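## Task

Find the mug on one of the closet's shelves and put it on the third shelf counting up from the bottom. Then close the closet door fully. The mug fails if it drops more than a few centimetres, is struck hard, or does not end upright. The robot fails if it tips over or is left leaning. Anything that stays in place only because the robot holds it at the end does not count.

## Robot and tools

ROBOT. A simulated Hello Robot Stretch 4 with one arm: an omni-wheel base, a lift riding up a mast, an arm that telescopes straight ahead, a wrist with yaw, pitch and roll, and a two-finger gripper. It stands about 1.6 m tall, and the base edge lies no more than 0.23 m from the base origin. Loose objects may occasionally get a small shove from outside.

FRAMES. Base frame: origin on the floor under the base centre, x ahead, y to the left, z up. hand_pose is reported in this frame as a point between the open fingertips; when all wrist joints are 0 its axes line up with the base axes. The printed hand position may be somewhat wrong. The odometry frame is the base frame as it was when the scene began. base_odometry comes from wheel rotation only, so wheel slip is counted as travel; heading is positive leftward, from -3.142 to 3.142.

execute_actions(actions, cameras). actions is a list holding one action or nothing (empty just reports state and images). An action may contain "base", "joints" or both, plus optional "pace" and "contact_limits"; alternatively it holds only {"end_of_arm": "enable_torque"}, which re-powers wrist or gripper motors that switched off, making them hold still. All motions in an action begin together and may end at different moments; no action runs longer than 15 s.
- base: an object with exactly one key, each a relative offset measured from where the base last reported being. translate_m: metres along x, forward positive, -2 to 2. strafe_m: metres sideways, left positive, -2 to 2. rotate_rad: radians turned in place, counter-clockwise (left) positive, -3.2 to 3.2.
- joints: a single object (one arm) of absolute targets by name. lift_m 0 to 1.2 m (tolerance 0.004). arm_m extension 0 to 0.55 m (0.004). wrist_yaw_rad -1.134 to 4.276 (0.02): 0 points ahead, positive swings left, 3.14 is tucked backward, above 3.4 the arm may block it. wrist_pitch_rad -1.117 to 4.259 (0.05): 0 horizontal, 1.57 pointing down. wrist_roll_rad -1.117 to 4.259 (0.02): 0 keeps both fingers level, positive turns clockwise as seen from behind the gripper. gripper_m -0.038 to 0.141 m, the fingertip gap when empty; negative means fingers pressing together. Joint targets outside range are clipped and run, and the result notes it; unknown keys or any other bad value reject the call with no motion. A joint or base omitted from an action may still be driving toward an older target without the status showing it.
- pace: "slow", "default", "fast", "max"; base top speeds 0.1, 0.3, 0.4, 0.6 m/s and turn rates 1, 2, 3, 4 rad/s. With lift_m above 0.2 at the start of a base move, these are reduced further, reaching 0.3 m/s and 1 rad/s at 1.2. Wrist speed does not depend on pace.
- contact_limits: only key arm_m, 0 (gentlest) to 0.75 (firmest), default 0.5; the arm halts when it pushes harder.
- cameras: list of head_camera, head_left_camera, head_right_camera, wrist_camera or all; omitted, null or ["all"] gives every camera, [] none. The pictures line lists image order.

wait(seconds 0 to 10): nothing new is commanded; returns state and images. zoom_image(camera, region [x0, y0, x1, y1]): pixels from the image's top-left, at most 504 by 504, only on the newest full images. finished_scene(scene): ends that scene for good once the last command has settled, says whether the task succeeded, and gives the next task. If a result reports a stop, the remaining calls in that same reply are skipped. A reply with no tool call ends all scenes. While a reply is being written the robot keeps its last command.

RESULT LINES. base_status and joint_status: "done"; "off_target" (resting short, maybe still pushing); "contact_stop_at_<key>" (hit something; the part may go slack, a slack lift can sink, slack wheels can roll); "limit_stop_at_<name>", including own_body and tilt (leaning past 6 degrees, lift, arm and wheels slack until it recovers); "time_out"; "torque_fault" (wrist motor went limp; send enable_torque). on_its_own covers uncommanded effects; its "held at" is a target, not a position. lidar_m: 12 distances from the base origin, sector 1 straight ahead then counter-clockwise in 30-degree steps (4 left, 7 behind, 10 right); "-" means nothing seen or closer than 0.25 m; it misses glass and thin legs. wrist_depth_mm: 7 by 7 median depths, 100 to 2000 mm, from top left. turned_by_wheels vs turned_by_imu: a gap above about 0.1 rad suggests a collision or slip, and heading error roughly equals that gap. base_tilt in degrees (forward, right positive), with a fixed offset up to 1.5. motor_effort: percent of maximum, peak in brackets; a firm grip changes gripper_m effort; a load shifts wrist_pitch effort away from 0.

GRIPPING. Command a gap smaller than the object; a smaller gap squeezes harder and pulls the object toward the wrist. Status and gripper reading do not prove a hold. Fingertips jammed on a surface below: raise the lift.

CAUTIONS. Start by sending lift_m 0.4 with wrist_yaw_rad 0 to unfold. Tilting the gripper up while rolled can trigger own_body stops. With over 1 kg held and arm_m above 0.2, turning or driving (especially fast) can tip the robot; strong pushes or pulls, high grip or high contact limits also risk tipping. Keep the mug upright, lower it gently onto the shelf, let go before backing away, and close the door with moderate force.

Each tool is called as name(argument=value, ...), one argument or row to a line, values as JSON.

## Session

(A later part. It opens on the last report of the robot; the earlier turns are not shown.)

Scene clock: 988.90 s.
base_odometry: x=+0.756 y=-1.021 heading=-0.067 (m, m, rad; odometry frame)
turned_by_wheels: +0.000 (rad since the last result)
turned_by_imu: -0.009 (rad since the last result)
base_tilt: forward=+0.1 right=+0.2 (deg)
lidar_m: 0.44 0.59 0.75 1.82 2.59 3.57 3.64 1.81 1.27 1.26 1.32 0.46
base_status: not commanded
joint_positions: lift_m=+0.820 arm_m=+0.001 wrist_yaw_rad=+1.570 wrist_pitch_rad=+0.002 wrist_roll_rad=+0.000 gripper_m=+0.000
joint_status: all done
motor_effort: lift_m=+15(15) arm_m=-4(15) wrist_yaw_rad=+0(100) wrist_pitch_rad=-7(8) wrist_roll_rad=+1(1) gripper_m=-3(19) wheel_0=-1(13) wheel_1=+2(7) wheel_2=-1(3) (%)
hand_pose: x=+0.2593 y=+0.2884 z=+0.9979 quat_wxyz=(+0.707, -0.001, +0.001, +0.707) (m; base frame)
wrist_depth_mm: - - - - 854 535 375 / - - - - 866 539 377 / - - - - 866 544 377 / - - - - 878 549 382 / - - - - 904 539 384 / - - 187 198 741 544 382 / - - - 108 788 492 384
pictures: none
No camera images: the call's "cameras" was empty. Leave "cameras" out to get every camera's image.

execute_actions(
  actions=[
    {"base":{"strafe_m":0.44},"joints":{"wrist_yaw_rad":0.0,"wrist_roll_rad":1.57,"gripper_m":0.0},"pace":"default"},
  ],
  cameras=["wrist_camera","head_camera"],
)

Scene clock: 1000.47 s.
base_odometry: x=+0.785 y=-0.582 heading=-0.067 (m, m, rad; odometry frame)
turned_by_wheels: +0.000 (rad since the last result)
turned_by_imu: +0.001 (rad since the last result)
base_tilt: forward=+0.1 right=+0.2 (deg)
lidar_m: 0.51 0.54 0.71 2.02 2.12 2.93 3.64 2.37 1.75 1.69 0.69 0.55
base_status: done
joint_positions: lift_m=+0.820 arm_m=+0.001 wrist_yaw_rad=+0.000 wrist_pitch_rad=+0.002 wrist_roll_rad=+1.570 gripper_m=+0.000
joint_status: all done
motor_effort: lift_m=+15(16) arm_m=-5(4) wrist_yaw_rad=+0(6) wrist_pitch_rad=-8(7) wrist_roll_rad=+1(5) gripper_m=-2(6) wheel_0=-1(12) wheel_1=+2(11) wheel_2=+0(1) (%)
hand_pose: x=+0.4602 y=-0.0873 z=+0.9979 quat_wxyz=(+0.707, +0.707, +0.001, -0.001) (m; base frame)
wrist_depth_mm: 917 691 931 946 946 647 798 / 931 683 946 946 960 654 798 / 917 691 960 946 960 661 798 / 286 290 291 307 296 298 300 / 289 291 294 296 297 300 303 / 293 293 187 199 298 301 304 / 293 294 297 109 303 303 306
pictures: head_camera, wrist_camera
Images, in order (width x height): head_camera 420x560, wrist_camera 616x392.

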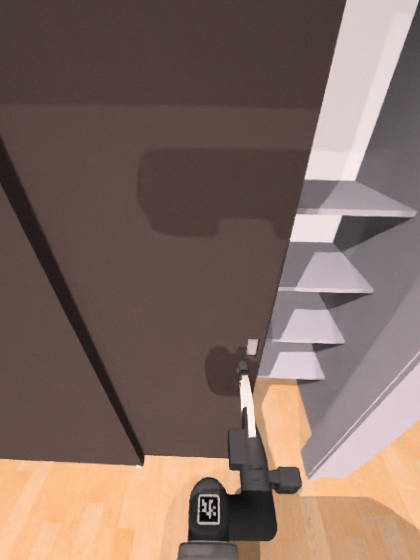

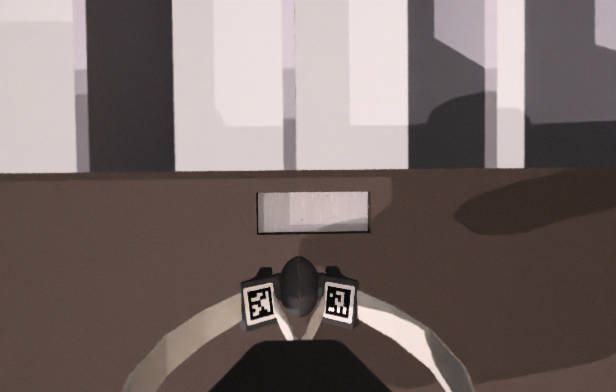

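execute_actions(
  actions=[
    {"base":{"strafe_m":-0.032},"pace":"slow"},
  ],
  cameras=[],
)

execute_actions(
  actions=[
    {"joints":{"arm_m":0.062},"contact_limits":{"arm_m":0.3},"pace":"slow"},
  ],
  cameras=["wrist_camera"],
)

Scene clock: 1014.27 s.
base_odometry: x=+0.783 y=-0.614 heading=-0.067 (m, m, rad; odometry frame)
turned_by_wheels: +0.000 (rad since the last result)
turned_by_imu: -0.001 (rad since the last result)
base_tilt: forward=+0.0 right=+0.3 (deg)
lidar_m: 0.52 0.53 0.69 2.06 2.15 2.98 3.64 2.34 1.72 1.66 0.65 0.69
base_status: done
joint_positions: lift_m=+0.820 arm_m=+0.001 wrist_yaw_rad=+0.000 wrist_pitch_rad=+0.002 wrist_roll_rad=+1.570 gripper_m=+0.000
joint_status: not commanded
motor_effort: lift_m=+16(16) arm_m=-5(4) wrist_yaw_rad=-1(0) wrist_pitch_rad=-7(6) wrist_roll_rad=+2(2) gripper_m=-2(3) wheel_0=+4(7) wheel_1=-3(9) wheel_2=+0(1) (%)
hand_pose: x=+0.4602 y=-0.0873 z=+0.9979 quat_wxyz=(+0.707, +0.707, +0.001, -0.001) (m; base frame)
wrist_depth_mm: 917 699 931 946 960 640 798 / 931 683 960 960 960 654 809 / 917 691 960 946 960 647 809 / 931 640 960 960 866 564 750 / 289 290 293 304 298 297 301 / 290 293 187 199 297 300 301 / 291 293 296 109 300 301 304
pictures: none
No camera images: the call's "cameras" was empty. Leave "cameras" out to get every camera's image.

Scene clock: 1016.13 s.
base_odometry: x=+0.783 y=-0.614 heading=-0.067 (m, m, rad; odometry frame)
turned_by_wheels: +0.000 (rad since the last result)
turned_by_imu: +0.000 (rad since the last result)
base_tilt: forward=+0.1 right=+0.2 (deg)
lidar_m: 0.51 0.54 0.69 2.07 2.16 2.97 3.64 2.32 1.71 1.65 0.65 0.68
base_status: not commanded
joint_positions: lift_m=+0.820 arm_m=+0.061 wrist_yaw_rad=-0.001 wrist_pitch_rad=+0.002 wrist_roll_rad=+1.570 gripper_m=+0.000
joint_status: all done
motor_effort: lift_m=+16(16) arm_m=+5(10) wrist_yaw_rad=+2(2) wrist_pitch_rad=-8(8) wrist_roll_rad=+1(2) gripper_m=-1(3) wheel_0=+4(4) wheel_1=-3(3) wheel_2=+0(0) (%)
contact_limits: arm_m 0.3
hand_pose: x=+0.5205 y=-0.0876 z=+0.9979 quat_wxyz=(+0.707, +0.707, +0.001, -0.001) (m; base frame)
wrist_depth_mm: 866 691 878 904 904 597 820 / 866 699 878 891 904 597 809 / 878 699 917 904 904 603 820 / 525 647 891 904 904 569 788 / 230 232 234 236 237 238 240 / 230 233 186 204 237 240 242 / 233 234 236 109 238 240 243
pictures: wrist_camera
Images, in order (width x height): wrist_camera 616x392.

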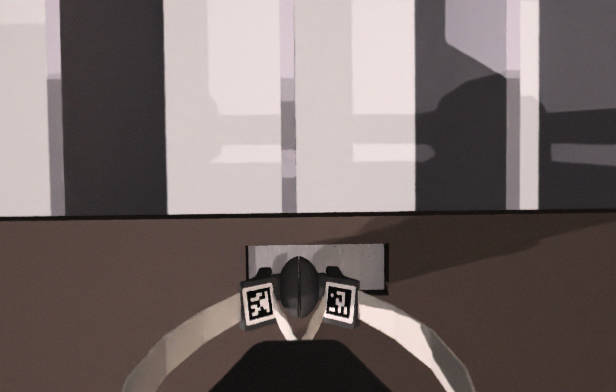

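execute_actions(
  actions=[
    {"joints":{"arm_m":0.069},"contact_limits":{"arm_m":0.3},"pace":"slow"},
  ],
  cameras=[],
)

Scene clock: 1020.83 s.
base_odometry: x=+0.783 y=-0.614 heading=-0.067 (m, m, rad; odometry frame)
turned_by_wheels: +0.000 (rad since the last result)
turned_by_imu: -0.001 (rad since the last result)
base_tilt: forward=+0.1 right=+0.2 (deg)
lidar_m: 0.51 0.53 0.69 2.06 2.14 3.00 3.63 2.32 1.70 1.67 0.66 0.69
base_status: not commanded
joint_positions: lift_m=+0.820 arm_m=+0.068 wrist_yaw_rad=-0.006 wrist_pitch_rad=+0.002 wrist_roll_rad=+1.570 gripper_m=+0.000
joint_status: all done
on_its_own: wrist_yaw_rad is at rest, and its effort (+17) is outside its rest range (-13 to +13)
motor_effort: lift_m=+16(16) arm_m=+7(4) wrist_yaw_rad=+17(18) wrist_pitch_rad=-7(7) wrist_roll_rad=+1(1) gripper_m=-3(3) wheel_0=+3(4) wheel_1=-3(3) wheel_2=-1(1) (%)
contact_limits: arm_m 0.3
hand_pose: x=+0.5266 y=-0.0891 z=+0.9979 quat_wxyz=(+0.707, +0.707, -0.001, -0.003) (m; base frame)
wrist_depth_mm: 525 683 891 878 904 597 798 / 878 699 891 891 878 564 809 / 878 691 891 891 891 564 809 / 866 683 878 891 904 530 798 / 225 226 229 230 232 235 235 / 225 228 187 204 233 234 236 / 228 228 229 109 232 236 237
pictures: none
No camera images: the call's "cameras" was empty. Leave "cameras" out to get every camera's image.

execute_actions(
  actions=[
    {"base":{"strafe_m":-0.1},"pace":"slow"},
  ],
  cameras=["wrist_camera"],
)

Scene clock: 1025.80 s.
base_odometry: x=+0.777 y=-0.713 heading=-0.067 (m, m, rad; odometry frame)
turned_by_wheels: +0.000 (rad since the last result)
turned_by_imu: -0.001 (rad since the last result)
base_tilt: forward=+0.1 right=+0.3 (deg)
lidar_m: 0.51 0.55 0.68 2.17 2.26 3.14 3.63 2.22 1.60 1.57 0.62 0.58
base_status: done
joint_positions: lift_m=+0.820 arm_m=+0.068 wrist_yaw_rad=+0.000 wrist_pitch_rad=+0.002 wrist_roll_rad=+1.570 gripper_m=+0.000
joint_status: not commanded
motor_effort: lift_m=+16(16) arm_m=+5(7) wrist_yaw_rad=+2(33) wrist_pitch_rad=-7(7) wrist_roll_rad=+2(1) gripper_m=-4(5) wheel_0=+6(17) wheel_1=-4(7) wheel_2=-1(4) (%)
hand_pose: x=+0.5275 y=-0.0875 z=+0.9979 quat_wxyz=(+0.707, +0.707, +0.001, -0.001) (m; base frame)
wrist_depth_mm: 530 699 809 798 820 559 768 / 535 691 866 878 904 564 798 / 535 699 891 866 891 564 831 / 878 699 904 891 878 559 788 / 222 224 226 228 229 230 232 / 223 224 187 204 229 231 233 / 224 225 227 109 231 232 234
pictures: wrist_camera
Images, in order (width x height): wrist_camera 616x392.

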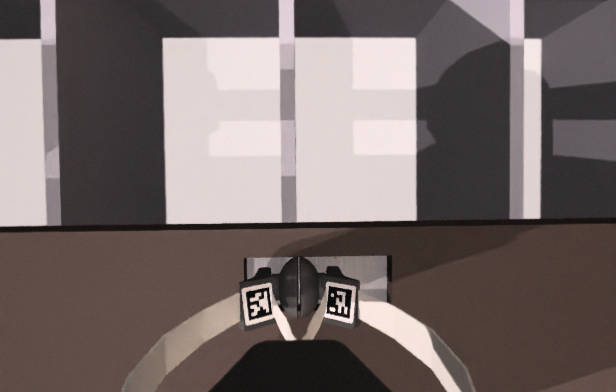

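The door follows the fingertip in the pocket. Continuing slowly.

execute_actions(
  actions=[
    {"base":{"strafe_m":-0.15},"pace":"slow"},
  ],
  cameras=["wrist_camera","head_right_camera"],
)

Scene clock: 1034.87 s.
base_odometry: x=+0.767 y=-0.863 heading=-0.067 (m, m, rad; odometry frame)
turned_by_wheels: +0.001 (rad since the last result)
turned_by_imu: +0.000 (rad since the last result)
base_tilt: forward=+0.0 right=+0.2 (deg)
lidar_m: 0.51 0.53 0.74 2.31 2.42 3.35 3.63 2.01 1.43 1.41 1.50 0.51
base_status: done
joint_positions: lift_m=+0.820 arm_m=+0.068 wrist_yaw_rad=+0.001 wrist_pitch_rad=+0.002 wrist_roll_rad=+1.570 gripper_m=+0.000
joint_status: not commanded
motor_effort: lift_m=+16(16) arm_m=+5(5) wrist_yaw_rad=-2(25) wrist_pitch_rad=-7(5) wrist_roll_rad=+2(2) gripper_m=+1(2) wheel_0=+10(17) wheel_1=-2(7) wheel_2=+0(1) (%)
hand_pose: x=+0.5276 y=-0.0872 z=+0.9979 quat_wxyz=(+0.707, +0.707, +0.001, -0.001) (m; base frame)
wrist_depth_mm: 224 227 229 231 231 232 233 / 535 634 723 723 732 554 723 / 530 699 878 891 891 564 809 / 866 691 878 891 891 564 809 / 219 221 223 224 227 229 229 / 220 222 188 202 228 229 231 / 222 223 224 108 229 230 231
pictures: head_right_camera, wrist_camera
Images, in order (width x height): head_right_camera 420x672, wrist_camera 616x392.

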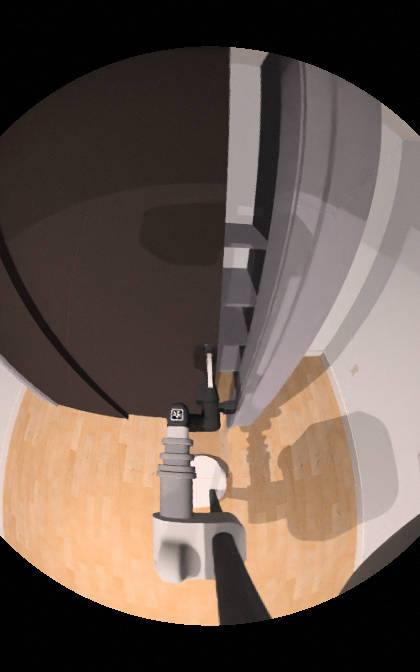

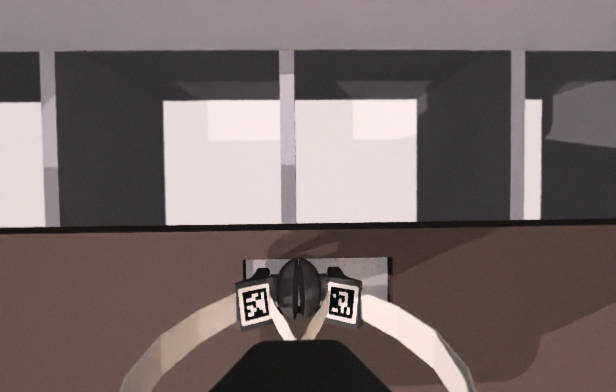

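execute_actions(
  actions=[
    {"base":{"strafe_m":-0.09},"pace":"slow"},
  ],
  cameras=["wrist_camera"],
)

Scene clock: 1040.00 s.
base_odometry: x=+0.760 y=-0.952 heading=-0.066 (m, m, rad; odometry frame)
turned_by_wheels: +0.001 (rad since the last result)
turned_by_imu: +0.000 (rad since the last result)
base_tilt: forward=+0.0 right=+0.1 (deg)
lidar_m: 0.50 0.54 0.74 1.91 2.51 3.48 3.63 1.90 1.36 1.32 1.41 0.46
base_status: done
joint_positions: lift_m=+0.820 arm_m=+0.068 wrist_yaw_rad=+0.000 wrist_pitch_rad=+0.002 wrist_roll_rad=+1.570 gripper_m=+0.000
joint_status: not commanded
motor_effort: lift_m=+16(16) arm_m=+5(5) wrist_yaw_rad=+1(20) wrist_pitch_rad=-7(6) wrist_roll_rad=+2(1) gripper_m=+0(3) wheel_0=+11(16) wheel_1=-2(5) wheel_2=-2(3) (%)
hand_pose: x=+0.5276 y=-0.0873 z=+0.9980 quat_wxyz=(+0.707, +0.707, +0.001, -0.001) (m; base frame)
wrist_depth_mm: 139 140 141 142 143 145 145 / 139 140 141 142 144 144 145 / 140 141 142 143 144 145 146 / 496 640 891 891 891 569 820 / 219 220 222 224 224 227 229 / 220 221 187 202 226 229 230 / 221 222 224 109 228 229 231
pictures: wrist_camera
Images, in order (width x height): wrist_camera 616x392.

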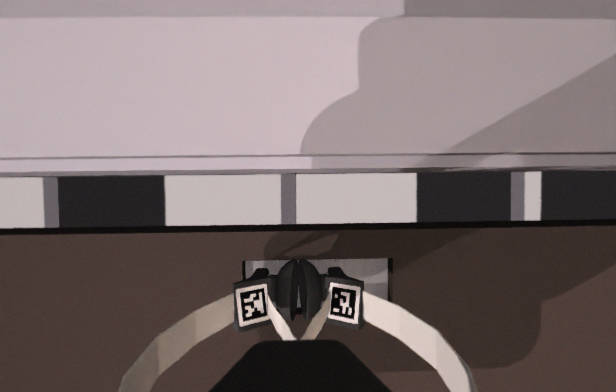

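execute_actions(
  actions=[
    {"base":{"strafe_m":-0.027},"pace":"slow"},
  ],
  cameras=["wrist_camera"],
)

Scene clock: 1047.73 s.
base_odometry: x=+0.759 y=-0.979 heading=-0.066 (m, m, rad; odometry frame)
turned_by_wheels: +0.000 (rad since the last result)
turned_by_imu: -0.001 (rad since the last result)
base_tilt: forward=+0.0 right=+0.2 (deg)
lidar_m: 0.46 0.53 0.76 1.90 2.54 3.52 3.65 1.86 1.32 1.30 1.38 0.43
base_status: done
joint_positions: lift_m=+0.820 arm_m=+0.068 wrist_yaw_rad=-0.006 wrist_pitch_rad=+0.002 wrist_roll_rad=+1.570 gripper_m=+0.000
joint_status: not commanded
on_its_own: wrist_yaw_rad is at rest, and its effort (+17) is outside its rest range (-13 to +13)
motor_effort: lift_m=+16(16) arm_m=+5(5) wrist_yaw_rad=+17(17) wrist_pitch_rad=-6(7) wrist_roll_rad=+1(2) gripper_m=-2(2) wheel_0=+5(17) wheel_1=-3(4) wheel_2=-2(1) (%)
hand_pose: x=+0.5270 y=-0.0891 z=+0.9980 quat_wxyz=(+0.707, +0.707, -0.001, -0.003) (m; base frame)
wrist_depth_mm: 154 155 156 157 158 159 160 / 154 155 156 157 158 160 160 / 141 142 144 145 145 146 147 / 142 143 144 145 146 147 148 / 218 220 222 224 226 226 229 / 220 220 187 202 226 228 229 / 220 221 224 108 227 229 229
pictures: wrist_camera
Images, in order (width x height): wrist_camera 616x392.

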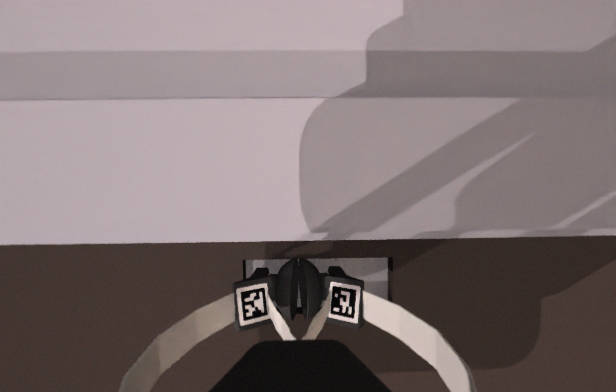

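execute_actions(
  actions=[
    {"base":{"strafe_m":-0.01},"pace":"slow"},
  ],
  cameras=["wrist_camera"],
)

Scene clock: 1054.37 s.
base_odometry: x=+0.758 y=-0.989 heading=-0.065 (m, m, rad; odometry frame)
turned_by_wheels: +0.001 (rad since the last result)
turned_by_imu: +0.000 (rad since the last result)
base_tilt: forward=+0.0 right=+0.2 (deg)
lidar_m: 0.45 0.54 0.76 1.91 2.55 3.54 3.64 1.84 1.32 1.29 1.35 0.45
base_status: done
joint_positions: lift_m=+0.820 arm_m=+0.068 wrist_yaw_rad=+0.002 wrist_pitch_rad=+0.002 wrist_roll_rad=+1.570 gripper_m=+0.000
joint_status: not commanded
motor_effort: lift_m=+16(16) arm_m=+5(5) wrist_yaw_rad=-5(17) wrist_pitch_rad=-6(7) wrist_roll_rad=+2(1) gripper_m=+0(1) wheel_0=+12(13) wheel_1=+1(6) wheel_2=-2(2) (%)
hand_pose: x=+0.5277 y=-0.0868 z=+0.9980 quat_wxyz=(+0.707, +0.707, +0.002, +0.000) (m; base frame)
wrist_depth_mm: 152 152 153 154 156 156 158 / 152 153 155 156 156 158 158 / 139 141 142 143 144 145 146 / 141 141 143 144 144 146 146 / 155 155 157 159 224 226 228 / 219 220 188 203 226 228 229 / 221 222 224 109 227 229 232
pictures: wrist_camera
Images, in order (width x height): wrist_camera 616x392.

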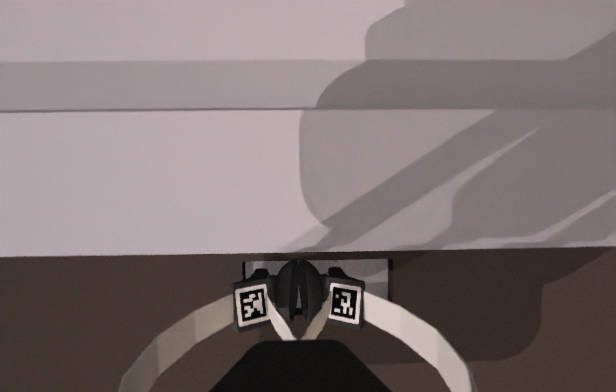

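execute_actions(
  actions=[
    {"base":{"translate_m":-0.5},"joints":{"arm_m":0.0,"wrist_roll_rad":0.0},"pace":"fast"},
  ],
  cameras=["wrist_camera","head_camera","head_left_camera"],
)

Scene clock: 1062.20 s.
base_odometry: x=+0.259 y=-0.956 heading=-0.066 (m, m, rad; odometry frame)
turned_by_wheels: +0.000 (rad since the last result)
turned_by_imu: -0.001 (rad since the last result)
base_tilt: forward=+0.1 right=+0.2 (deg)
lidar_m: 0.94 1.06 1.40 2.44 2.56 3.17 2.63 1.80 1.30 1.26 1.37 0.99
base_status: done
joint_positions: lift_m=+0.820 arm_m=+0.001 wrist_yaw_rad=+0.000 wrist_pitch_rad=+0.003 wrist_roll_rad=+0.000 gripper_m=+0.000
joint_status: all done
motor_effort: lift_m=+16(16) arm_m=-5(5) wrist_yaw_rad=+2(15) wrist_pitch_rad=-8(9) wrist_roll_rad=+0(7) gripper_m=-2(3) wheel_0=-2(10) wheel_1=-2(8) wheel_2=+2(15) (%)
hand_pose: x=+0.4602 y=-0.0874 z=+0.9979 quat_wxyz=(+1.000, +0.000, +0.001, +0.000) (m; base frame)
wrist_depth_mm: 768 778 768 778 723 1430 1464 / 778 788 778 788 715 1430 1430 / 788 778 788 788 715 1430 1464 / 788 788 788 798 723 1430 1430 / 788 798 798 741 723 1430 1430 / 788 788 187 198 741 1464 1464 / 788 798 788 108 723 1464 1499
pictures: head_camera, head_left_camera, wrist_camera
Images, in order (width x height): head_camera 420x560, head_left_camera 420x672, wrist_camera 616x392.

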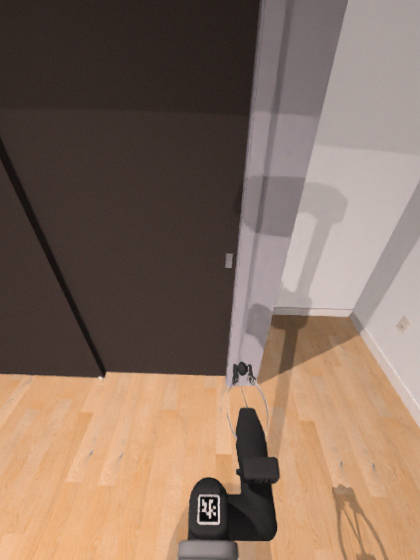

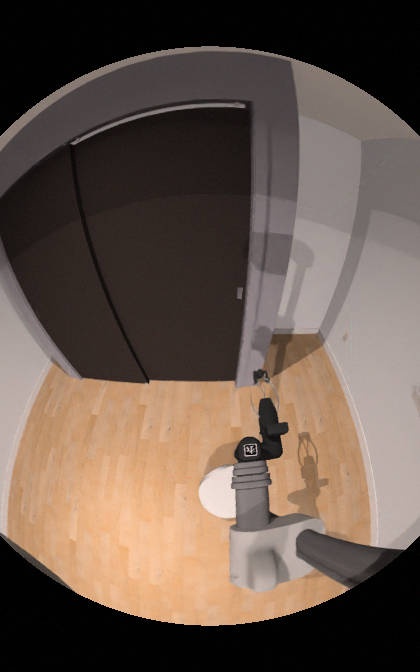

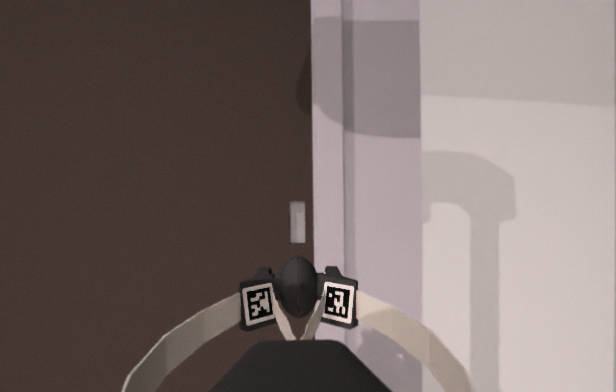

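execute_actions(
  actions=[],
  cameras=["head_camera"],
)

Scene clock: 1081.37 s.
base_odometry: x=+0.259 y=-0.956 heading=-0.066 (m, m, rad; odometry frame)
turned_by_wheels: +0.000 (rad since the last result)
turned_by_imu: +0.000 (rad since the last result)
base_tilt: forward=+0.1 right=+0.2 (deg)
lidar_m: 0.94 1.06 1.42 2.45 2.56 3.17 2.64 1.79 1.31 1.25 1.34 0.97
base_status: done
joint_positions: lift_m=+0.820 arm_m=+0.001 wrist_yaw_rad=+0.000 wrist_pitch_rad=+0.003 wrist_roll_rad=+0.000 gripper_m=+0.000
joint_status: all done
motor_effort: lift_m=+16(16) arm_m=-5(5) wrist_yaw_rad=+1(15) wrist_pitch_rad=-8(9) wrist_roll_rad=+0(7) gripper_m=-4(3) wheel_0=-2(10) wheel_1=-2(8) wheel_2=+2(15) (%)
hand_pose: x=+0.4602 y=-0.0874 z=+0.9979 quat_wxyz=(+1.000, +0.000, +0.001, +0.000) (m; base frame)
wrist_depth_mm: 778 778 768 778 723 1430 1430 / 768 778 788 778 723 1430 1464 / 778 788 788 788 715 1430 1430 / 778 788 778 788 715 1464 1430 / 788 788 788 715 723 1464 1464 / 768 778 186 198 723 1464 1430 / 798 788 778 109 723 1464 1430
pictures: head_camera
Images, in order (width x height): head_camera 420x560.

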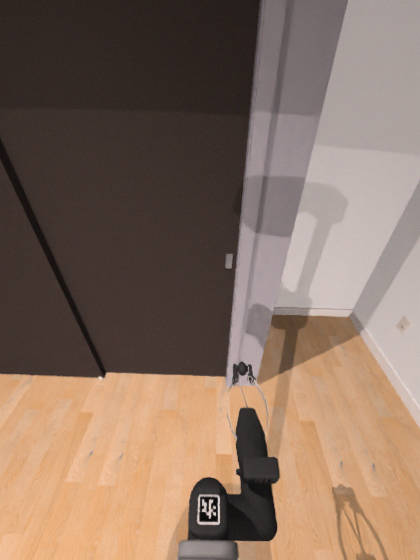

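execute_actions(
  actions=[],
  cameras=["head_left_camera"],
)

Scene clock: 1083.27 s.
base_odometry: x=+0.259 y=-0.956 heading=-0.066 (m, m, rad; odometry frame)
turned_by_wheels: +0.000 (rad since the last result)
turned_by_imu: +0.000 (rad since the last result)
base_tilt: forward=+0.1 right=+0.2 (deg)
lidar_m: 0.94 1.06 1.41 2.45 2.57 3.16 2.63 1.80 1.31 1.26 1.35 1.00
base_status: done
joint_positions: lift_m=+0.820 arm_m=+0.001 wrist_yaw_rad=+0.000 wrist_pitch_rad=+0.003 wrist_roll_rad=+0.000 gripper_m=+0.000
joint_status: all done
motor_effort: lift_m=+16(16) arm_m=-5(5) wrist_yaw_rad=+1(15) wrist_pitch_rad=-7(9) wrist_roll_rad=+0(7) gripper_m=-4(3) wheel_0=-2(10) wheel_1=-2(8) wheel_2=+1(15) (%)
hand_pose: x=+0.4602 y=-0.0874 z=+0.9979 quat_wxyz=(+1.000, +0.000, +0.001, +0.000) (m; base frame)
wrist_depth_mm: 778 778 778 778 707 1397 1397 / 778 778 778 788 723 1430 1430 / 778 778 768 778 723 1430 1464 / 778 788 778 778 723 1430 1430 / 778 798 788 732 723 1464 1430 / 798 788 186 198 723 1430 1430 / 798 788 788 108 723 1464 1430
pictures: head_left_camera
Images, in order (width x height): head_left_camera 420x672.

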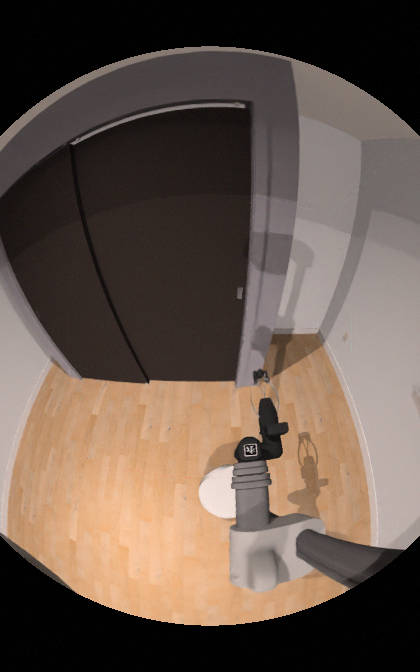

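Closet is fully shut.

finished_scene(
  scene=1,
)

The scene is finished: the task was done.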